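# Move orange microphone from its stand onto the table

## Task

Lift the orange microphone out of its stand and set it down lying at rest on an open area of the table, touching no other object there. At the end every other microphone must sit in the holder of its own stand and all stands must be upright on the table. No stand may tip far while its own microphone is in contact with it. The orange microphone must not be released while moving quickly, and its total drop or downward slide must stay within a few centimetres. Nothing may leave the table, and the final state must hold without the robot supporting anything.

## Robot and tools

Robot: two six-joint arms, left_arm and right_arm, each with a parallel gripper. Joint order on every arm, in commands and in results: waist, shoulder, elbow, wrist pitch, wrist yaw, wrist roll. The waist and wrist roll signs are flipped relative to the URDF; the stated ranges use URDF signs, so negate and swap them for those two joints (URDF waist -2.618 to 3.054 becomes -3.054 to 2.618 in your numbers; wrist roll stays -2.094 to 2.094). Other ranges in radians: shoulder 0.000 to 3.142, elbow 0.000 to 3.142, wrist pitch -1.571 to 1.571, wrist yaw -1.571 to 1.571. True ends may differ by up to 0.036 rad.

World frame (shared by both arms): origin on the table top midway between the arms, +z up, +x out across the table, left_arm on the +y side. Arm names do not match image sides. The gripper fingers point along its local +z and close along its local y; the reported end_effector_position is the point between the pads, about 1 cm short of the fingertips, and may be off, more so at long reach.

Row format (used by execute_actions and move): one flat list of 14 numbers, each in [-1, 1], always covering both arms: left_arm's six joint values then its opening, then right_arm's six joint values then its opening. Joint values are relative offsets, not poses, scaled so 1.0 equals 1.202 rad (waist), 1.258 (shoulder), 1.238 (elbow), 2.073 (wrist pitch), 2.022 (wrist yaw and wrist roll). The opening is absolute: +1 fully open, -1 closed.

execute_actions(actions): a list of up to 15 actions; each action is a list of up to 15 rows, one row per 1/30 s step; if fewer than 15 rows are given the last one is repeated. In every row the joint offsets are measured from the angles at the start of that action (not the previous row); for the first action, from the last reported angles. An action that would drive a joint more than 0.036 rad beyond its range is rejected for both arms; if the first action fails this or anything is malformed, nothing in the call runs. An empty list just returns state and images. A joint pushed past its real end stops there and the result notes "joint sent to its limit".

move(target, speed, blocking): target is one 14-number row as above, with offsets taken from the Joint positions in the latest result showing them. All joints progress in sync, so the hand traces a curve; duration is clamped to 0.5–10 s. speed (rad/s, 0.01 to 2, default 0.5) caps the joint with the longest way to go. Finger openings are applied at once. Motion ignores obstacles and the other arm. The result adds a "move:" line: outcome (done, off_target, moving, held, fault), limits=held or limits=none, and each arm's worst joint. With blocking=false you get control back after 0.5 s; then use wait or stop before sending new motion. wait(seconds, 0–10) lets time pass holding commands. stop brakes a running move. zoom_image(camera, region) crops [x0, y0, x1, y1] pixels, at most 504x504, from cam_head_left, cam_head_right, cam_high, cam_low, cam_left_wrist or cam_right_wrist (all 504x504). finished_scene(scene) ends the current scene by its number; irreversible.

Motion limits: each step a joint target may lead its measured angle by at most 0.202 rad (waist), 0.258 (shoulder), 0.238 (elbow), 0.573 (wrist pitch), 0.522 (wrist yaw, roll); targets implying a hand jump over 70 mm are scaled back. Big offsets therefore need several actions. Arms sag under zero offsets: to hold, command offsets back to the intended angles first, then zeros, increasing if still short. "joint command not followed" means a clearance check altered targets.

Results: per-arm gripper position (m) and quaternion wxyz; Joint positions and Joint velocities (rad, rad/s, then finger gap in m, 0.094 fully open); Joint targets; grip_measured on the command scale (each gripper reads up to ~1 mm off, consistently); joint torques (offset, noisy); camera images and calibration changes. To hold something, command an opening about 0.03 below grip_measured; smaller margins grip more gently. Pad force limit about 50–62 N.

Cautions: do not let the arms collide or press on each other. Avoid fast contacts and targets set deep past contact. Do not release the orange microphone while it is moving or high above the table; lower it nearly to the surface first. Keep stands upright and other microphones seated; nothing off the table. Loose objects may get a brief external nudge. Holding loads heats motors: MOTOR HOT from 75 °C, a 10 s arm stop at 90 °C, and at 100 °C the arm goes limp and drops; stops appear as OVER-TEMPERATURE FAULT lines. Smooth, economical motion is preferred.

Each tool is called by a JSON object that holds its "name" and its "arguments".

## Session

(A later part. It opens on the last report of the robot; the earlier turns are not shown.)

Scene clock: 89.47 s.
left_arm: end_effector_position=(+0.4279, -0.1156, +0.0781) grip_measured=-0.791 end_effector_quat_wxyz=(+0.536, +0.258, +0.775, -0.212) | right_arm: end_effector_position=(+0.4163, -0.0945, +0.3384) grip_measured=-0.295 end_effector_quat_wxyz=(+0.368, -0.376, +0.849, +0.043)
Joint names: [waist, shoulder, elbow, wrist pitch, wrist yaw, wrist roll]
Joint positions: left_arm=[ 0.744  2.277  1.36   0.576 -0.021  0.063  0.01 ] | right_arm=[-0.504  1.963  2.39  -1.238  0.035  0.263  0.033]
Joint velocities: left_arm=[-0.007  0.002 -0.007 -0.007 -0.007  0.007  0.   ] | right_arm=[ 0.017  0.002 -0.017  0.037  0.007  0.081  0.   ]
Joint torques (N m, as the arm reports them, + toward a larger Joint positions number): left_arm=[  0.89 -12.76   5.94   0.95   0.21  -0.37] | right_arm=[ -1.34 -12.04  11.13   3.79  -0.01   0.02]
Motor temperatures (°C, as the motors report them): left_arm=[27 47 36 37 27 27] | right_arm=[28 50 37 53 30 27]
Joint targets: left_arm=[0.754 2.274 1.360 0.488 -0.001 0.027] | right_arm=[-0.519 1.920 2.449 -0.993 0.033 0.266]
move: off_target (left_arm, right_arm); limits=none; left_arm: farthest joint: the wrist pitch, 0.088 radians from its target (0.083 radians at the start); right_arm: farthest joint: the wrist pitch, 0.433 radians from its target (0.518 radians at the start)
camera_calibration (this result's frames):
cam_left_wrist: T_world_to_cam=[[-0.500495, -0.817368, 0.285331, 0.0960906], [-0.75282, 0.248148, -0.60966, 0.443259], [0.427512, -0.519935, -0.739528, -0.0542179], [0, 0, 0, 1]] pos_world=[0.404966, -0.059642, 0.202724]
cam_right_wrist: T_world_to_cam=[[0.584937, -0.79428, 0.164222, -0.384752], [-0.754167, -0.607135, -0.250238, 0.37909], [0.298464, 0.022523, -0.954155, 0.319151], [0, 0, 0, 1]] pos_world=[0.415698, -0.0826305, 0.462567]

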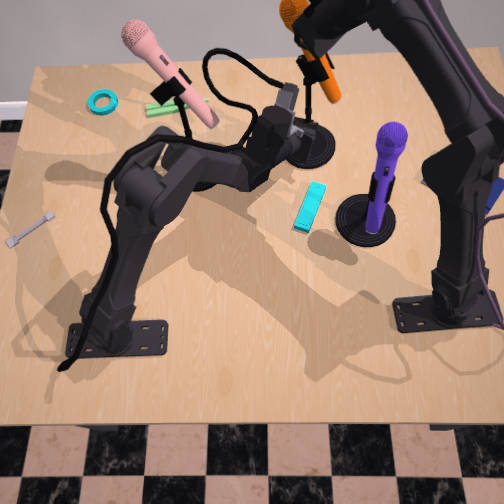

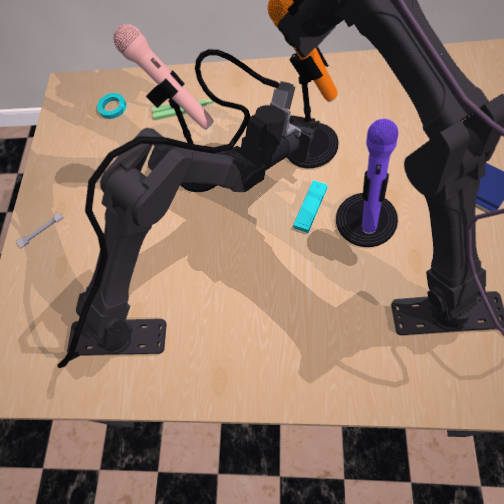

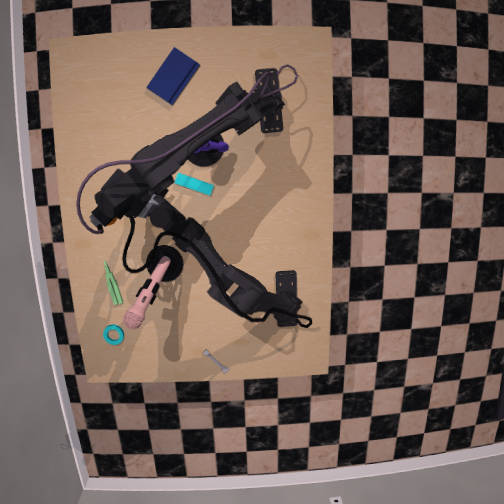

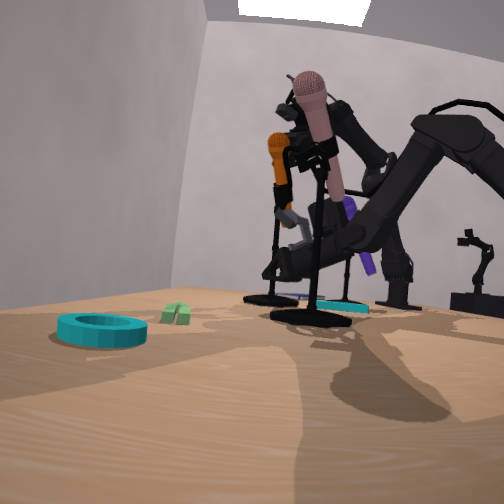

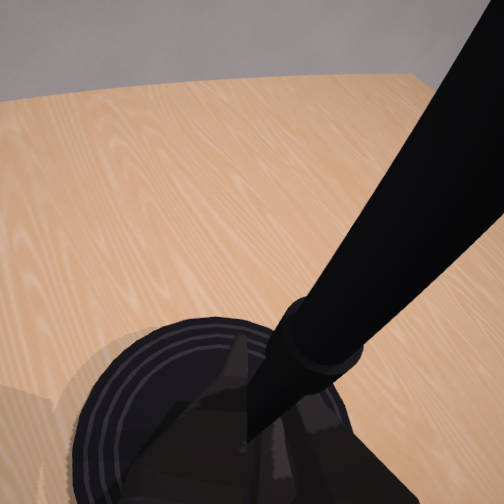

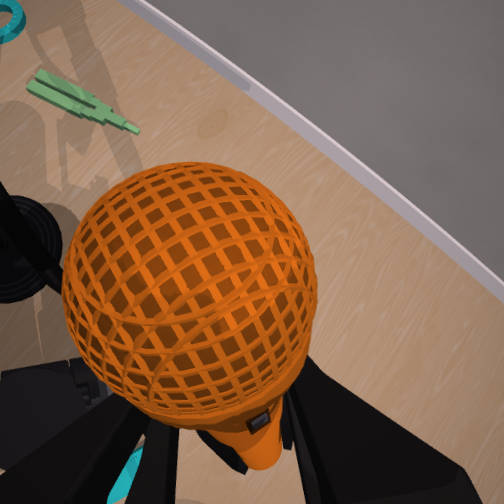

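{"name": "move", "arguments": {"target": [0,0,0,-0.04,0,0,-1,0,-0.08,0.12,0.05,0,0,-0.5], "speed": 0.1}}

{"name": "move", "arguments": {"target": [0,0,0,-0.04,0,0,-1,-0.02,-0.04,0.06,0.16,0,0,-0.5], "speed": 0.2}}

{"name": "move", "arguments": {"target": [0,0,0,-0.04,0,0,-1,0,-0.08,0.12,0.05,0,0,-0.5], "speed": 0.1}}

{"name": "move", "arguments": {"target": [0,0,0,-0.04,0,0,-1,-0.02,-0.04,0.06,0.16,0,0,-0.5], "speed": 0.2}}

Scene clock: 95.47 s.
left_arm: end_effector_position=(+0.4263, -0.1184, +0.0798) grip_measured=-0.791 end_effector_quat_wxyz=(+0.539, +0.265, +0.771, -0.214) | right_arm: end_effector_position=(+0.4093, -0.1000, +0.3403) grip_measured=-0.296 end_effector_quat_wxyz=(+0.358, -0.377, +0.853, +0.039)
Joint names: [waist, shoulder, elbow, wrist pitch, wrist yaw, wrist roll]
Joint positions: left_arm=[ 0.747  2.277  1.36   0.584 -0.014  0.051  0.01 ] | right_arm=[-0.504  1.967  2.426 -1.295  0.04   0.263  0.033]
Joint velocities: left_arm=[-0.002 -0.022 -0.012 -0.007 -0.037 -0.007 -0.001] | right_arm=[ 0.012  0.012  0.007 -0.066 -0.007 -0.007 -0.001]
Joint torques (N m, as the arm reports them, + toward a larger Joint positions number): left_arm=[ -0.22 -12.42   5.93   0.94  -0.04   0.14] | right_arm=[ -0.06 -14.23  12.7    2.51  -0.01  -0.01]
Motor temperatures (°C, as the motors report them): left_arm=[27 48 36 37 27 27] | right_arm=[28 52 38 57 30 27]
Joint targets: left_arm=[0.744 2.277 1.360 0.493 -0.021 0.063] | right_arm=[-0.504 1.893 2.506 -1.181 0.037 0.263]
move: off_target (left_arm, right_arm); limits=none; left_arm: farthest joint: the wrist pitch, 0.090 radians from its target (0.083 radians at the start); right_arm: farthest joint: the wrist pitch, 0.161 radians from its target (0.104 radians at the start)
camera_calibration (this result's frames):
cam_left_wrist: T_world_to_cam=[[-0.515023, -0.81091, 0.277805, 0.100049], [-0.742344, 0.259911, -0.617553, 0.441316], [0.428576, -0.524281, -0.735834, -0.0549937], [0, 0, 0, 1]] pos_world=[0.402704, -0.062404, 0.204276]
cam_right_wrist: T_world_to_cam=[[0.585551, -0.793501, 0.165789, -0.386076], [-0.760548, -0.608534, -0.226391, 0.365293], [0.28053, 0.00647314, -0.959824, 0.330876], [0, 0, 0, 1]] pos_world=[0.41107, -0.0862008, 0.464289]

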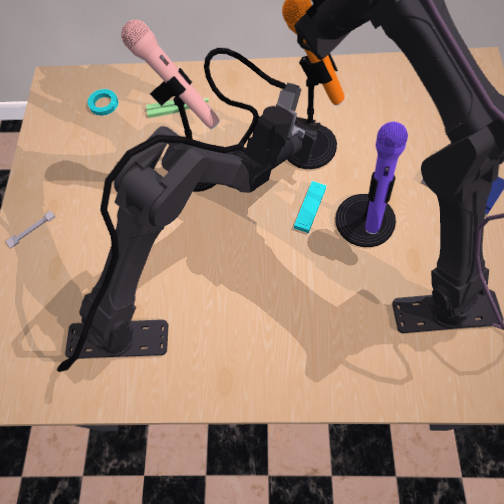

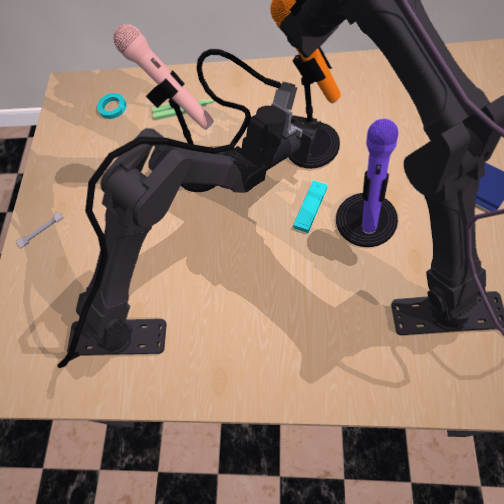

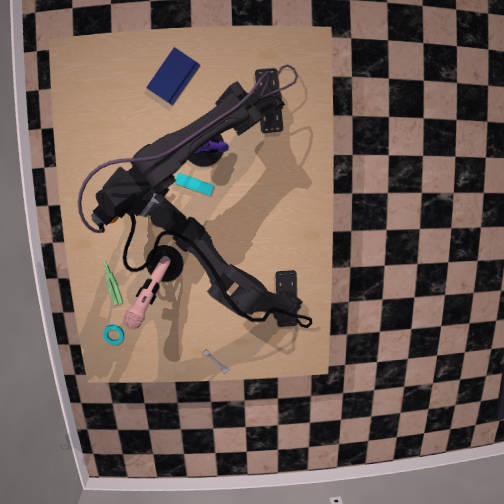

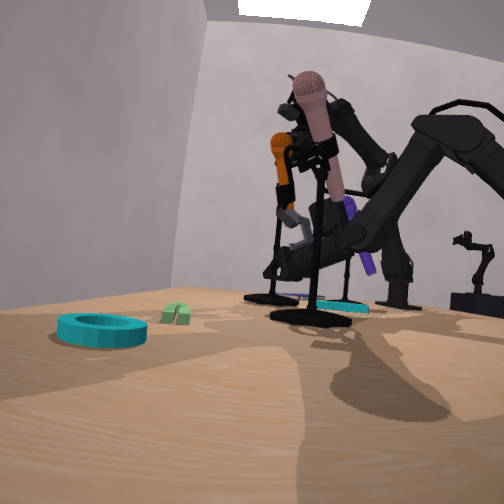

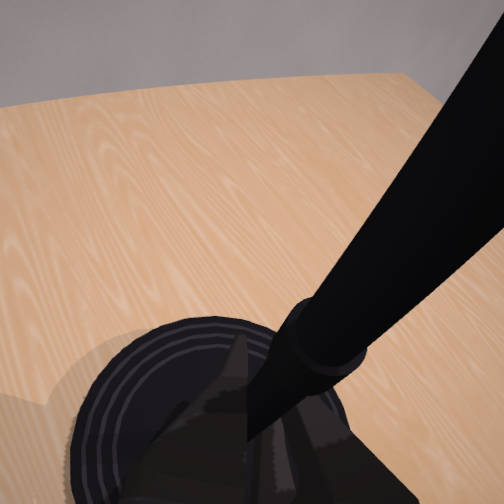

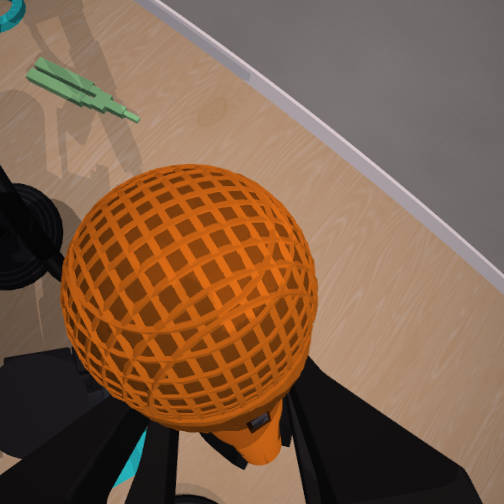

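Scene clock: 97.37 s.
left_arm: end_effector_position=(+0.4286, -0.1159, +0.0785) grip_measured=-0.791 end_effector_quat_wxyz=(+0.539, +0.256, +0.774, -0.214) | right_arm: end_effector_position=(+0.4157, -0.0930, +0.3407) grip_measured=-0.296 end_effector_quat_wxyz=(+0.369, -0.377, +0.849, +0.041)
Joint names: [waist, shoulder, elbow, wrist pitch, wrist yaw, wrist roll]
Joint positions: left_arm=[ 0.744  2.281  1.36   0.587 -0.022  0.067  0.01 ] | right_arm=[-0.51   1.976  2.421 -1.256  0.043  0.262  0.033]
Joint velocities: left_arm=[ 0.012 -0.002 -0.002 -0.007 -0.051  0.051  0.   ] | right_arm=[-0.007 -0.007  0.002  0.051 -0.037 -0.007  0.001]
Joint torques (N m, as the arm reports them, + toward a larger Joint positions number): left_arm=[  0.28 -12.74   5.91   0.98   0.1   -0.17] | right_arm=[ -1.35 -12.4   11.35   3.61  -0.01   0.  ]
Motor temperatures (°C, as the motors report them): left_arm=[27 48 36 37 27 27] | right_arm=[28 52 37 57 30 27]
Joint targets: left_arm=[0.747 2.277 1.360 0.501 -0.014 0.051] | right_arm=[-0.524 1.929 2.483 -1.027 0.040 0.263]
move: off_target (left_arm, right_arm); limits=none; left_arm: farthest joint: the wrist pitch, 0.086 radians from its target (0.082 radians at the start); right_arm: farthest joint: the wrist pitch, 0.293 radians from its target (0.332 radians at the start)
camera_calibration (this result's frames):
cam_left_wrist: T_world_to_cam=[[-0.499641, -0.816545, 0.28916, 0.0954976], [-0.751326, 0.242365, -0.613815, 0.443065], [0.431125, -0.52394, -0.734587, -0.0568089], [0, 0, 0, 1]] pos_world=[0.405092, -0.0591701, 0.202615]
cam_right_wrist: T_world_to_cam=[[0.584274, -0.793728, 0.169171, -0.384961], [-0.753608, -0.607991, -0.249843, 0.379612], [0.301162, 0.0184887, -0.953394, 0.319763], [0, 0, 0, 1]] pos_world=[0.414701, -0.0806656, 0.464827]

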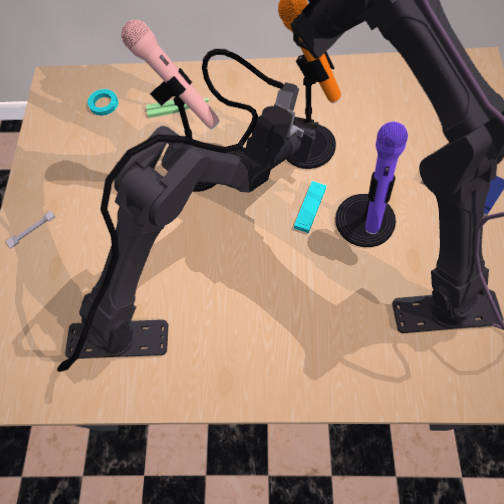

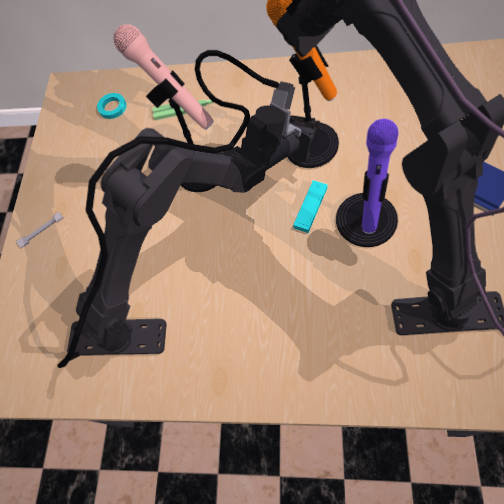

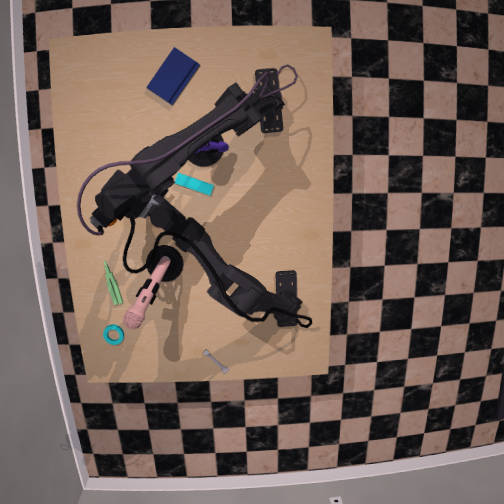

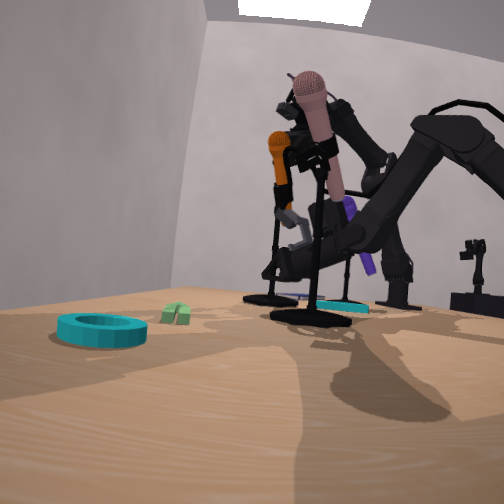

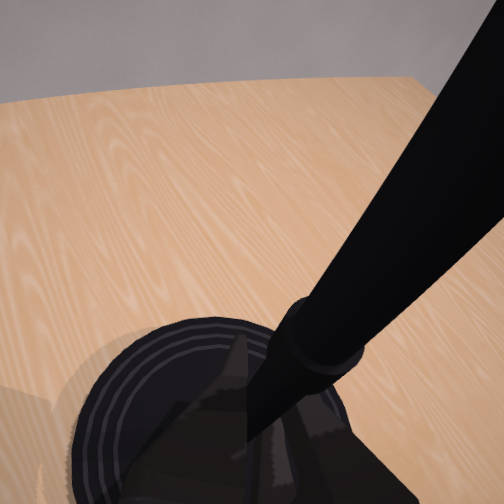

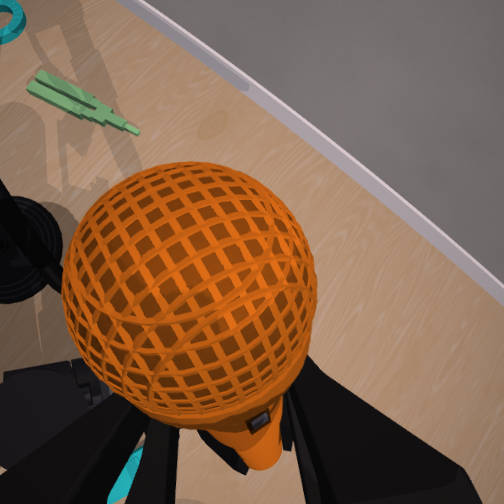

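Scene clock: 99.17 s.
left_arm: end_effector_position=(+0.4268, -0.1191, +0.0803) grip_measured=-0.791 end_effector_quat_wxyz=(+0.542, +0.263, +0.769, -0.215) | right_arm: end_effector_position=(+0.4088, -0.0985, +0.3422) grip_measured=-0.296 end_effector_quat_wxyz=(+0.358, -0.378, +0.853, +0.037)
Joint names: [waist, shoulder, elbow, wrist pitch, wrist yaw, wrist roll]
Joint positions: left_arm=[ 0.747  2.281  1.36   0.595 -0.014  0.053  0.01 ] | right_arm=[-0.51   1.98   2.456 -1.312  0.047  0.262  0.033]
Joint velocities: left_arm=[-0.002 -0.027  0.002  0.022 -0.007  0.037 -0.001] | right_arm=[-0.027 -0.012 -0.012 -0.022 -0.022 -0.037 -0.001]
Joint torques (N m, as the arm reports them, + toward a larger Joint positions number): left_arm=[ -0.25 -12.45   5.92   0.94  -0.05   0.13] | right_arm=[ -0.07 -14.28  12.64   2.49  -0.01  -0.02]
Motor temperatures (°C, as the motors report them): left_arm=[27 48 36 37 27 27] | right_arm=[28 52 38 57 30 27]
Joint targets: left_arm=[0.744 2.281 1.360 0.504 -0.022 0.067] | right_arm=[-0.510 1.906 2.537 -1.199 0.044 0.262]
move: off_target (left_arm, right_arm); limits=none; left_arm: farthest joint: the wrist pitch, 0.091 radians from its target (0.083 radians at the start); right_arm: farthest joint: the wrist pitch, 0.160 radians from its target (0.104 radians at the start)
camera_calibration (this result's frames):
cam_left_wrist: T_world_to_cam=[[-0.515665, -0.809438, 0.280889, 0.0998278], [-0.739806, 0.255284, -0.622508, 0.440912], [0.432176, -0.52881, -0.730469, -0.0576371], [0, 0, 0, 1]] pos_world=[0.402576, -0.0622323, 0.204329]
cam_right_wrist: T_world_to_cam=[[0.5854, -0.792537, 0.170859, -0.386443], [-0.759639, -0.609819, -0.225984, 0.365648], [0.283294, 0.00249959, -0.95903, 0.331093], [0, 0, 0, 1]] pos_world=[0.410187, -0.0841184, 0.466186]

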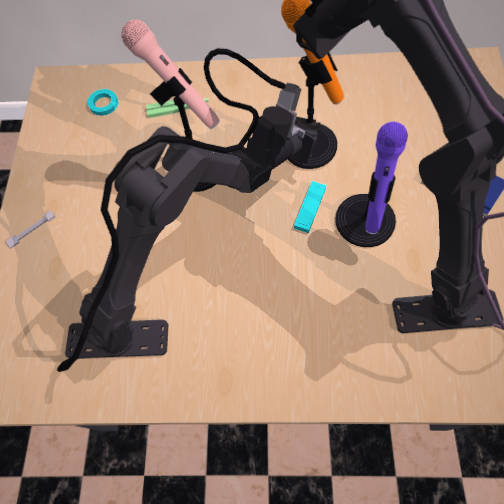

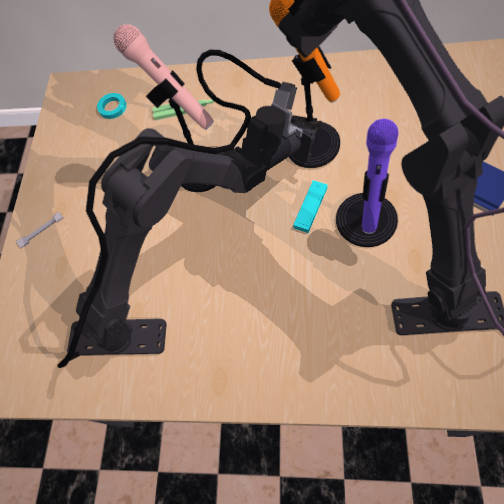

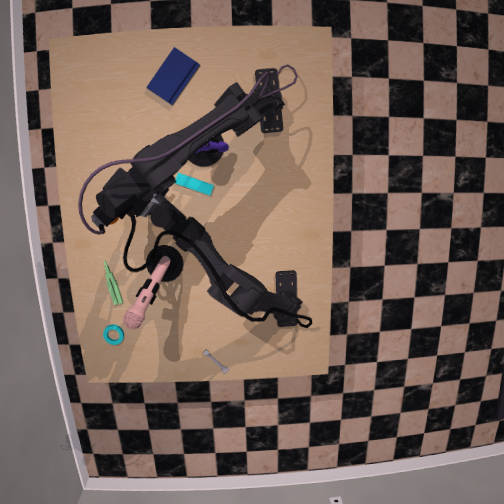

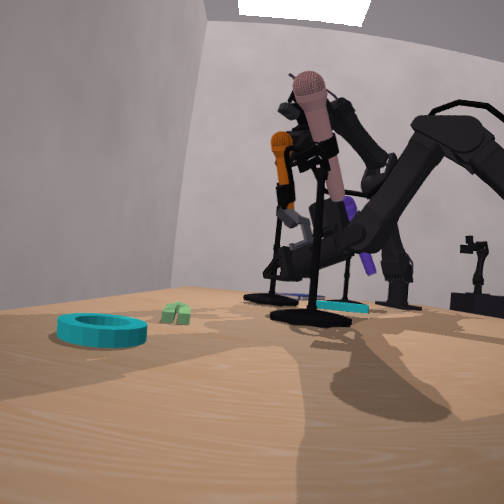

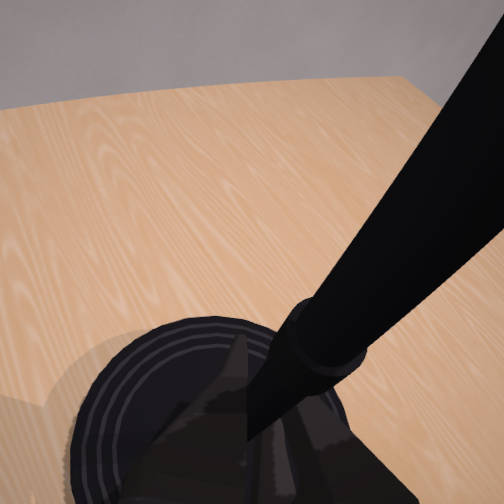

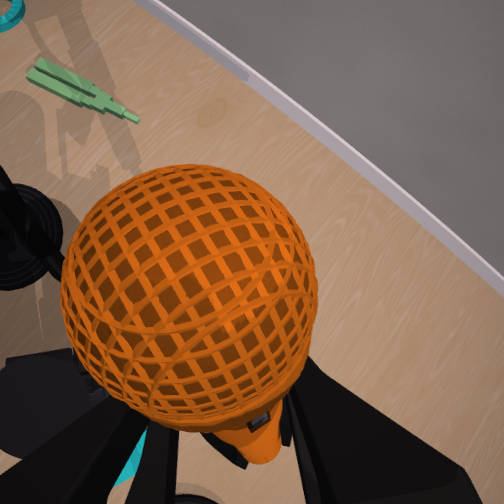

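Scene clock: 101.07 s.
left_arm: end_effector_position=(+0.4291, -0.1164, +0.0789) grip_measured=-0.791 end_effector_quat_wxyz=(+0.541, +0.254, +0.772, -0.215) | right_arm: end_effector_position=(+0.4154, -0.0915, +0.3422) grip_measured=-0.296 end_effector_quat_wxyz=(+0.369, -0.378, +0.848, +0.038)
Joint names: [waist, shoulder, elbow, wrist pitch, wrist yaw, wrist roll]
Joint positions: left_arm=[ 0.744  2.284  1.36   0.597 -0.022  0.068  0.01 ] | right_arm=[-0.516  1.991  2.452 -1.273  0.051  0.262  0.033]
Joint velocities: left_arm=[ 0.012 -0.002  0.012 -0.037  0.022 -0.037  0.001] | right_arm=[ 0.002  0.007 -0.012 -0.022 -0.007 -0.037  0.   ]
Joint torques (N m, as the arm reports them, + toward a larger Joint positions number): left_arm=[  0.3  -12.75   5.92   0.98   0.1   -0.16] | right_arm=[ -1.37 -12.48  11.27   3.63  -0.01  -0.01]
Motor temperatures (°C, as the motors report them): left_arm=[27 48 36 37 27 27] | right_arm=[28 52 37 57 30 27]
Joint targets: left_arm=[0.747 2.281 1.360 0.512 -0.014 0.053] | right_arm=[-0.530 1.943 2.513 -1.044 0.048 0.262]
move: off_target (left_arm, right_arm); limits=none; left_arm: farthest joint: the wrist pitch, 0.085 radians from its target (0.083 radians at the start); right_arm: farthest joint: the wrist pitch, 0.293 radians from its target (0.332 radians at the start)
camera_calibration (this result's frames):
cam_left_wrist: T_world_to_cam=[[-0.500382, -0.815064, 0.292042, 0.0955155], [-0.74883, 0.238103, -0.618514, 0.442665], [0.434592, -0.528184, -0.729487, -0.0593568], [0, 0, 0, 1]] pos_world=[0.405072, -0.0589002, 0.2026]
cam_right_wrist: T_world_to_cam=[[0.584224, -0.792591, 0.174588, -0.385549], [-0.752707, -0.609596, -0.248647, 0.37985], [0.303504, 0.0138523, -0.95273, 0.31964], [0, 0, 0, 1]] pos_world=[0.414151, -0.0784553, 0.466291]

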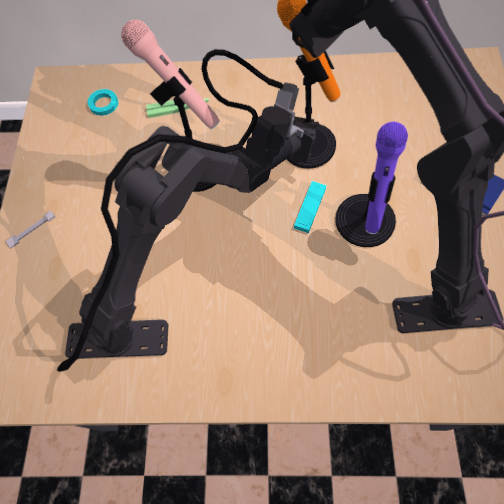

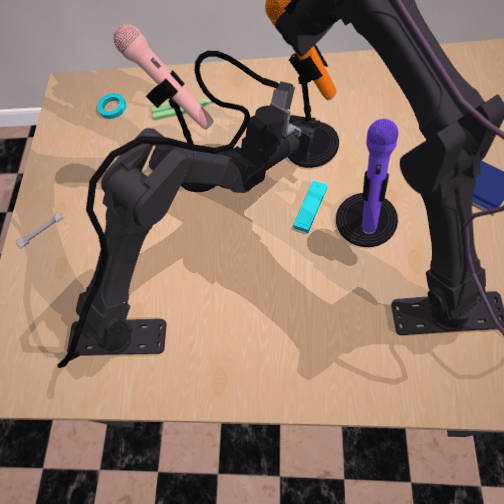

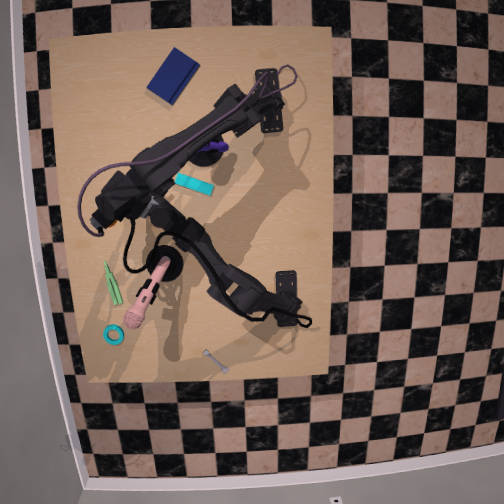

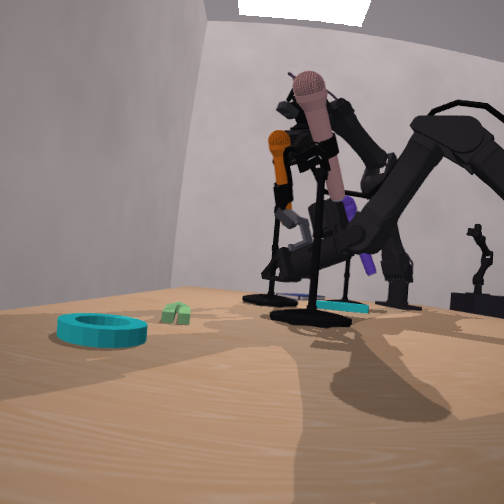

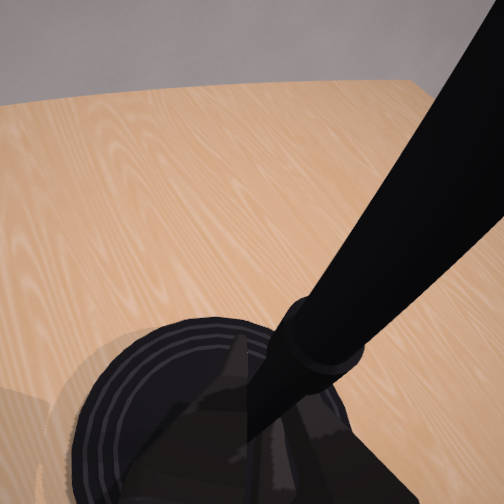

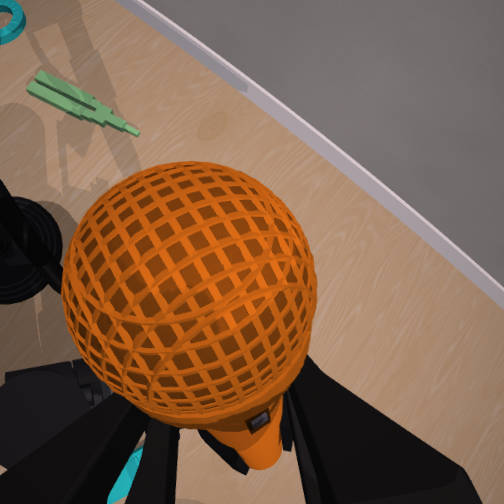

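{"name": "move", "arguments": {"target": [0,0,0,-0.04,0,0,-1,0,0.17,0.36,-0.155,0,0,-0.5], "speed": 0.15}}

{"name": "move", "arguments": {"target": [0,0,0,-0.05,0,0,-1,-0.02,-0.06,0.16,0,0,0,-0.5], "speed": 0.07}}

Scene clock: 108.63 s.
left_arm: end_effector_position=(+0.4281, -0.1170, +0.0777) grip_measured=-0.791 end_effector_quat_wxyz=(+0.540, +0.261, +0.771, -0.214) | right_arm: end_effector_position=(+0.4154, -0.0936, +0.3348) grip_measured=-0.296 end_effector_quat_wxyz=(+0.333, -0.384, +0.861, +0.027)
Joint names: [waist, shoulder, elbow, wrist pitch, wrist yaw, wrist roll]
Joint positions: left_arm=[ 0.744  2.284  1.36   0.592 -0.016  0.057  0.01 ] | right_arm=[-0.516  2.208  2.865 -1.55   0.061  0.265  0.033]
Joint velocities: left_arm=[-0.012 -0.007 -0.007 -0.037  0.022  0.022  0.   ] | right_arm=[ 0.032 -0.002 -0.012  0.051  0.081 -0.007  0.   ]
Joint torques (N m, as the arm reports them, + toward a larger Joint positions number): left_arm=[  0.01 -12.47   5.9    1.06  -0.03   0.12] | right_arm=[-0.05 -9.88  7.91  1.21 -0.08 -0.04]
Motor temperatures (°C, as the motors report them): left_arm=[27 49 36 36 27 27] | right_arm=[28 52 37 58 30 27]
Joint targets: left_arm=[0.744 2.284 1.360 0.514 -0.022 0.068] | right_arm=[-0.516 2.204 2.897 -1.564 0.051 0.262]
joint sent to its limit (right arm) — the command would take the wrist pitch past its lower limit, so that joint was sent only as far as its limit.
move: off_target (left_arm, right_arm); limits=none; left_arm: farthest joint: the wrist pitch, 0.078 radians from its target (0.083 radians at the start); right_arm: farthest joint: the wrist pitch, 0.044 radians from its target (0.321 radians at the start)
camera_calibration (this result's frames):
cam_left_wrist: T_world_to_cam=[[-0.508659, -0.813175, 0.282866, 0.0993716], [-0.745308, 0.251406, -0.617503, 0.441293], [0.431024, -0.524921, -0.733946, -0.0578197], [0, 0, 0, 1]] pos_world=[0.404368, -0.0604881, 0.201955]
cam_right_wrist: T_world_to_cam=[[0.591573, -0.785853, 0.180212, -0.390252], [-0.768346, -0.617226, -0.169339, 0.355941], [0.244307, -0.0382887, -0.968942, 0.337755], [0, 0, 0, 1]] pos_world=[0.421832, -0.074053, 0.457867]

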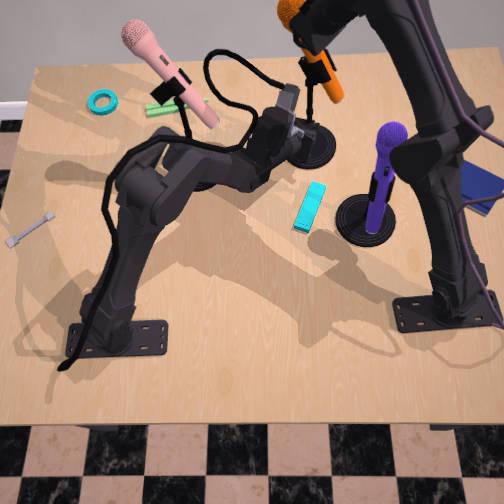

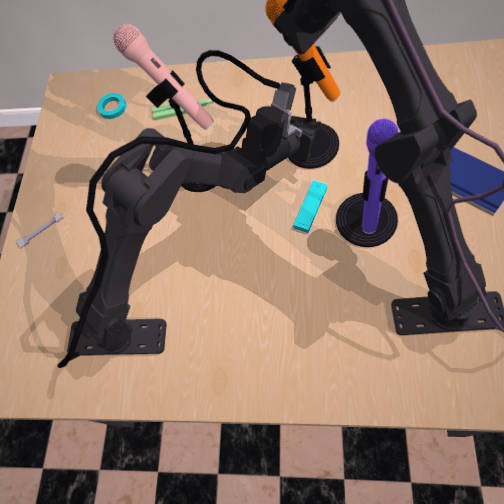

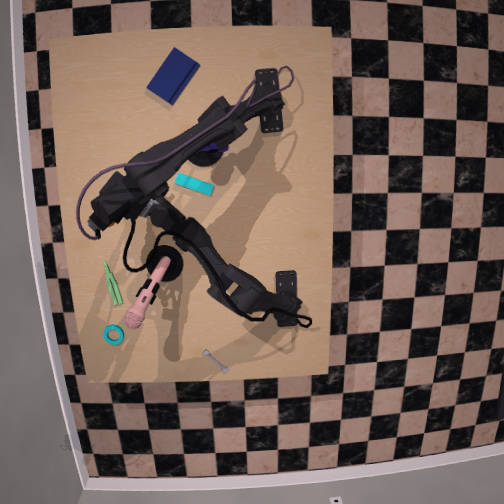

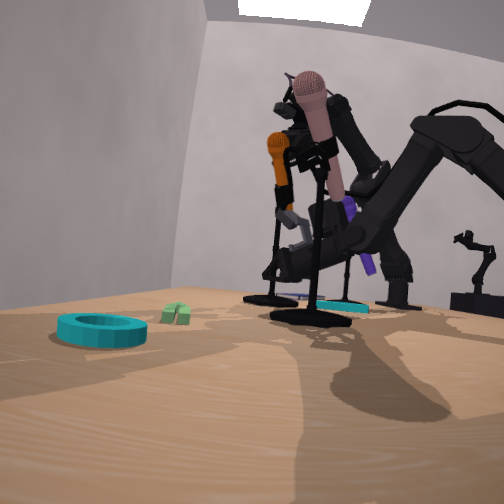

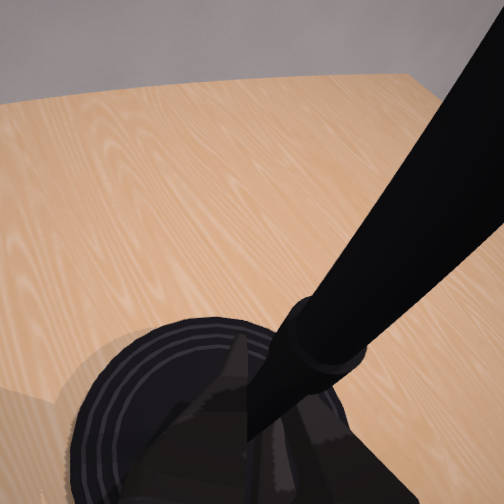

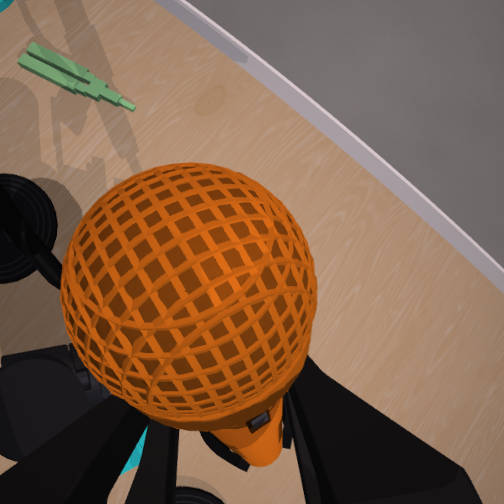

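Scene clock: 111.77 s.
left_arm: end_effector_position=(+0.4281, -0.1176, +0.0788) grip_measured=-0.791 end_effector_quat_wxyz=(+0.542, +0.265, +0.769, -0.213) | right_arm: end_effector_position=(+0.4097, -0.0888, +0.3677) grip_measured=-0.296 end_effector_quat_wxyz=(+0.380, -0.375, +0.844, +0.044)
Joint names: [waist, shoulder, elbow, wrist pitch, wrist yaw, wrist roll]
Joint positions: left_arm=[ 0.744  2.284  1.36   0.597 -0.013  0.046  0.01 ] | right_arm=[-0.528  2.217  2.991 -1.56   0.054  0.249  0.033]
Joint velocities: left_arm=[ 0.007 -0.012 -0.012  0.007 -0.139  0.037  0.   ] | right_arm=[ 0.017 -0.022  0.002  0.022 -0.037  0.051 -0.001]
Joint torques (N m, as the arm reports them, + toward a larger Joint positions number): left_arm=[  0.02 -12.45   5.91   0.78   0.     0.1 ] | right_arm=[ -1.12 -15.81  10.74   1.55   0.12   0.13]
Motor temperatures (°C, as the motors report them): left_arm=[27 49 36 36 27 27] | right_arm=[28 53 37 56 30 27]
Joint targets: left_arm=[0.744 2.284 1.360 0.489 -0.016 0.057] | right_arm=[-0.540 2.132 3.063 -1.550 0.061 0.264]
move: off_target (left_arm, right_arm); limits=none; left_arm: farthest joint: the wrist pitch, 0.109 radians from its target (0.104 radians at the start); right_arm: farthest joint: the shoulder, 0.085 radians from its target (0.075 radians at the start)
camera_calibration (this result's frames):
cam_left_wrist: T_world_to_cam=[[-0.516146, -0.811231, 0.274767, 0.102631], [-0.73794, 0.258346, -0.62346, 0.440216], [0.434785, -0.524558, -0.731984, -0.0590582], [0, 0, 0, 1]] pos_world=[0.403504, -0.0614497, 0.203028]
cam_right_wrist: T_world_to_cam=[[0.581758, -0.795686, 0.168644, -0.381638], [-0.747501, -0.604766, -0.274774, 0.391391], [0.320624, 0.03379, -0.946604, 0.338179], [0, 0, 0, 1]] pos_world=[0.406158, -0.0783915, 0.492026]

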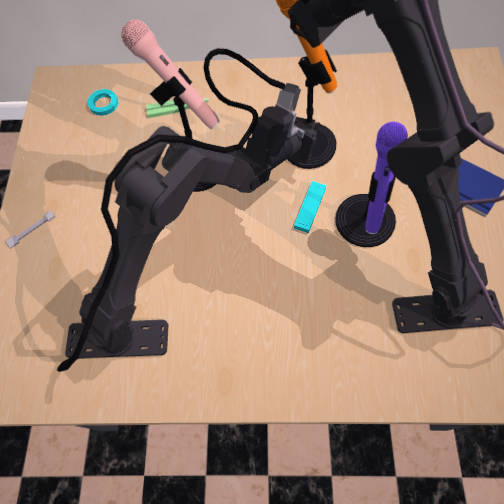

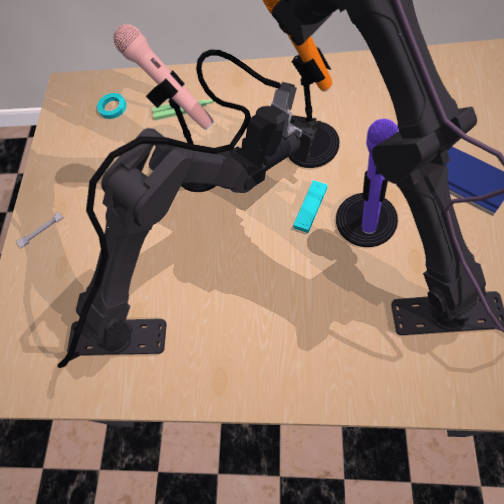

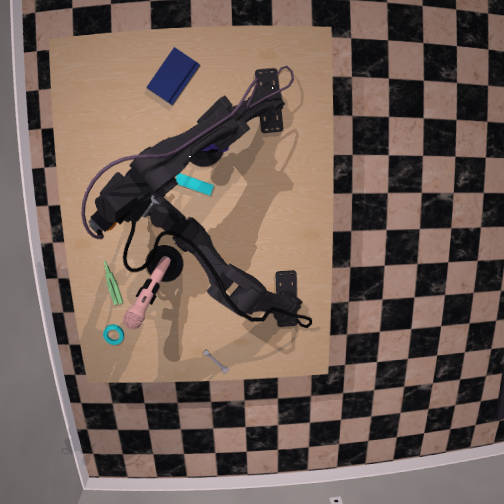

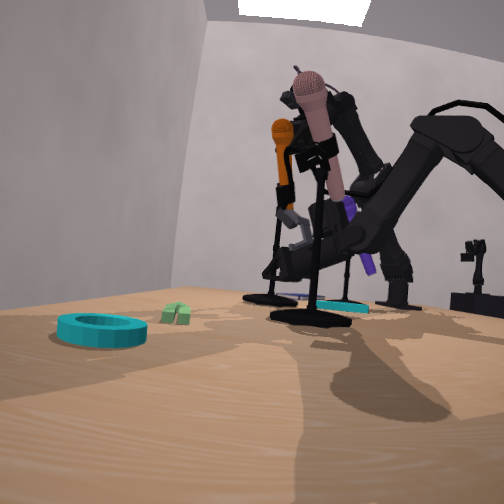

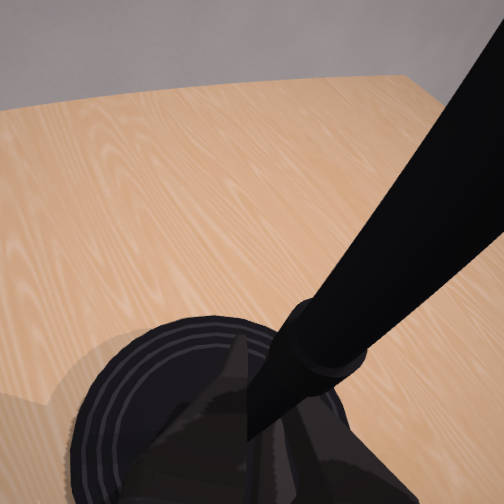

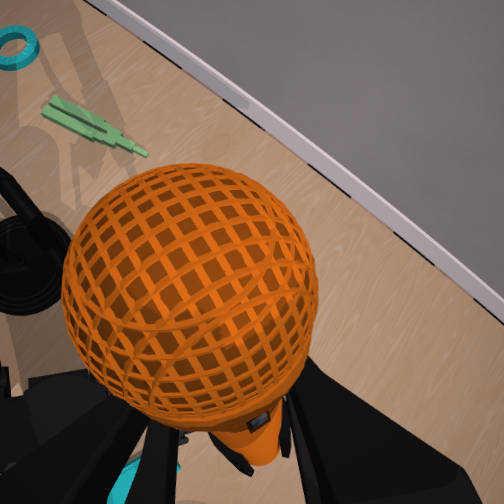

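Works.

{"name": "move", "arguments": {"target": [0,0,0,-0.05,0,0,-1,-0.02,-0.13,0.12,0.04,0,0,-0.5], "speed": 0.06}}

Scene clock: 117.00 s.
left_arm: end_effector_position=(+0.4280, -0.1183, +0.0791) grip_measured=-0.791 end_effector_quat_wxyz=(+0.544, +0.267, +0.767, -0.212) | right_arm: end_effector_position=(+0.4101, -0.0884, +0.3703) grip_measured=-0.296 end_effector_quat_wxyz=(+0.385, -0.370, +0.844, +0.047)
Joint names: [waist, shoulder, elbow, wrist pitch, wrist yaw, wrist roll]
Joint positions: left_arm=[ 0.745  2.286  1.36   0.602 -0.012  0.041  0.01 ] | right_arm=[-0.528  2.221  3.004 -1.559  0.054  0.241  0.033]
Joint velocities: left_arm=[ 0.002 -0.007 -0.017 -0.022 -0.051  0.022  0.   ] | right_arm=[-0.002  0.012 -0.002  0.007  0.081 -0.066 -0.   ]
Joint torques (N m, as the arm reports them, + toward a larger Joint positions number): left_arm=[ -0.01 -12.59   5.92   0.76   0.02   0.06] | right_arm=[ -1.25 -16.29  10.81   1.91   0.03   0.03]
Motor temperatures (°C, as the motors report them): left_arm=[27 49 36 36 27 27] | right_arm=[28 57 37 53 30 27]
Joint targets: left_arm=[0.744 2.284 1.360 0.493 -0.013 0.046] | right_arm=[-0.542 2.129 3.079 -1.513 0.054 0.245]
move: off_target (left_arm, right_arm); limits=none; left_arm: farthest joint: the wrist pitch, 0.109 radians from its target (0.104 radians at the start); right_arm: farthest joint: the shoulder, 0.168 radians from its target (0.164 radians at the start)
camera_calibration (this result's frames):
cam_left_wrist: T_world_to_cam=[[-0.52037, -0.809889, 0.270732, 0.104189], [-0.733361, 0.261414, -0.62757, 0.439243], [0.437489, -0.525113, -0.729973, -0.0605082], [0, 0, 0, 1]] pos_world=[0.402812, -0.0622161, 0.203279]
cam_right_wrist: T_world_to_cam=[[0.576342, -0.800846, 0.162714, -0.378058], [-0.749321, -0.597338, -0.28584, 0.398129], [0.326109, 0.0428162, -0.944362, 0.338201], [0, 0, 0, 1]] pos_world=[0.405927, -0.0794291, 0.494701]

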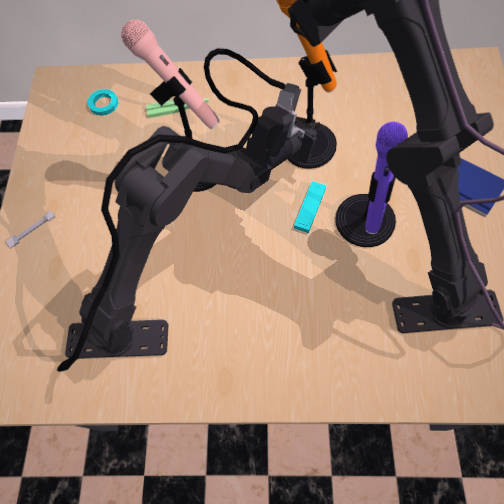

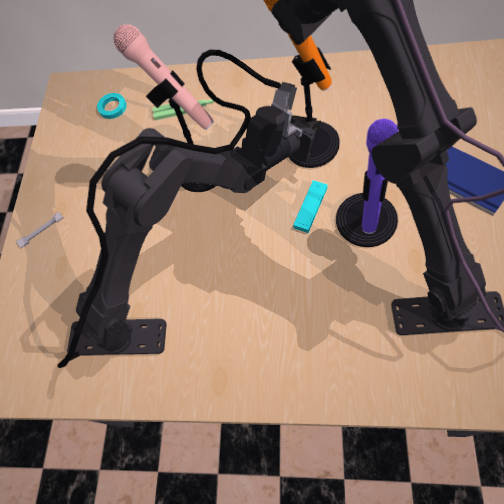

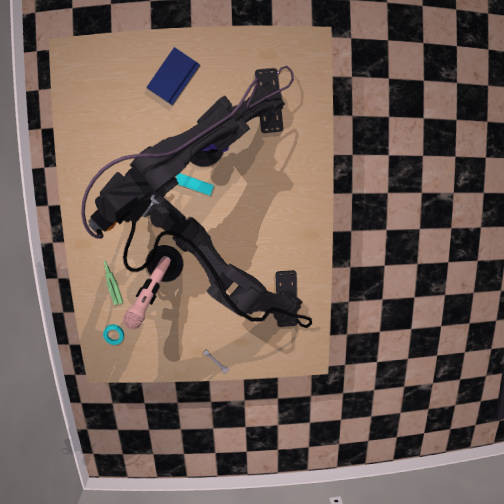

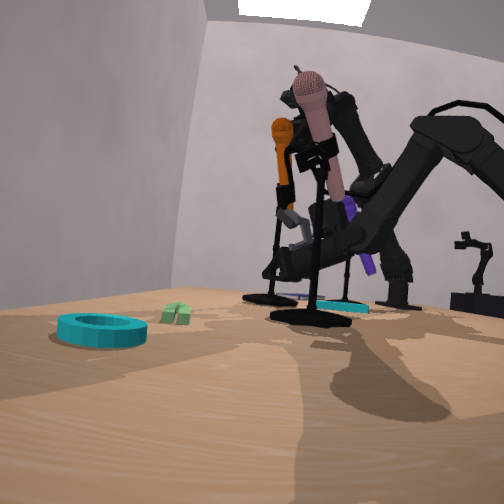

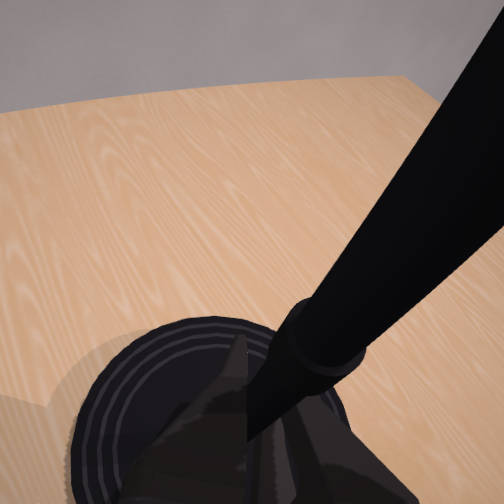

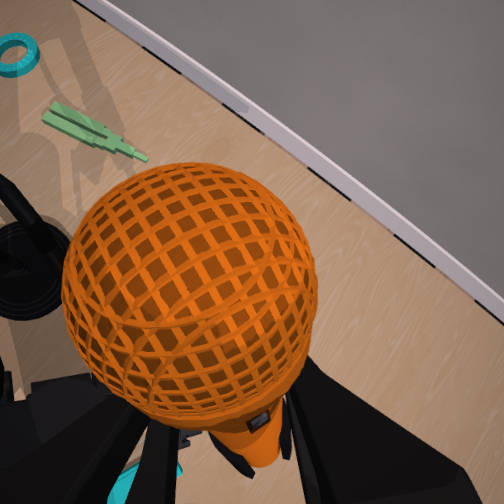

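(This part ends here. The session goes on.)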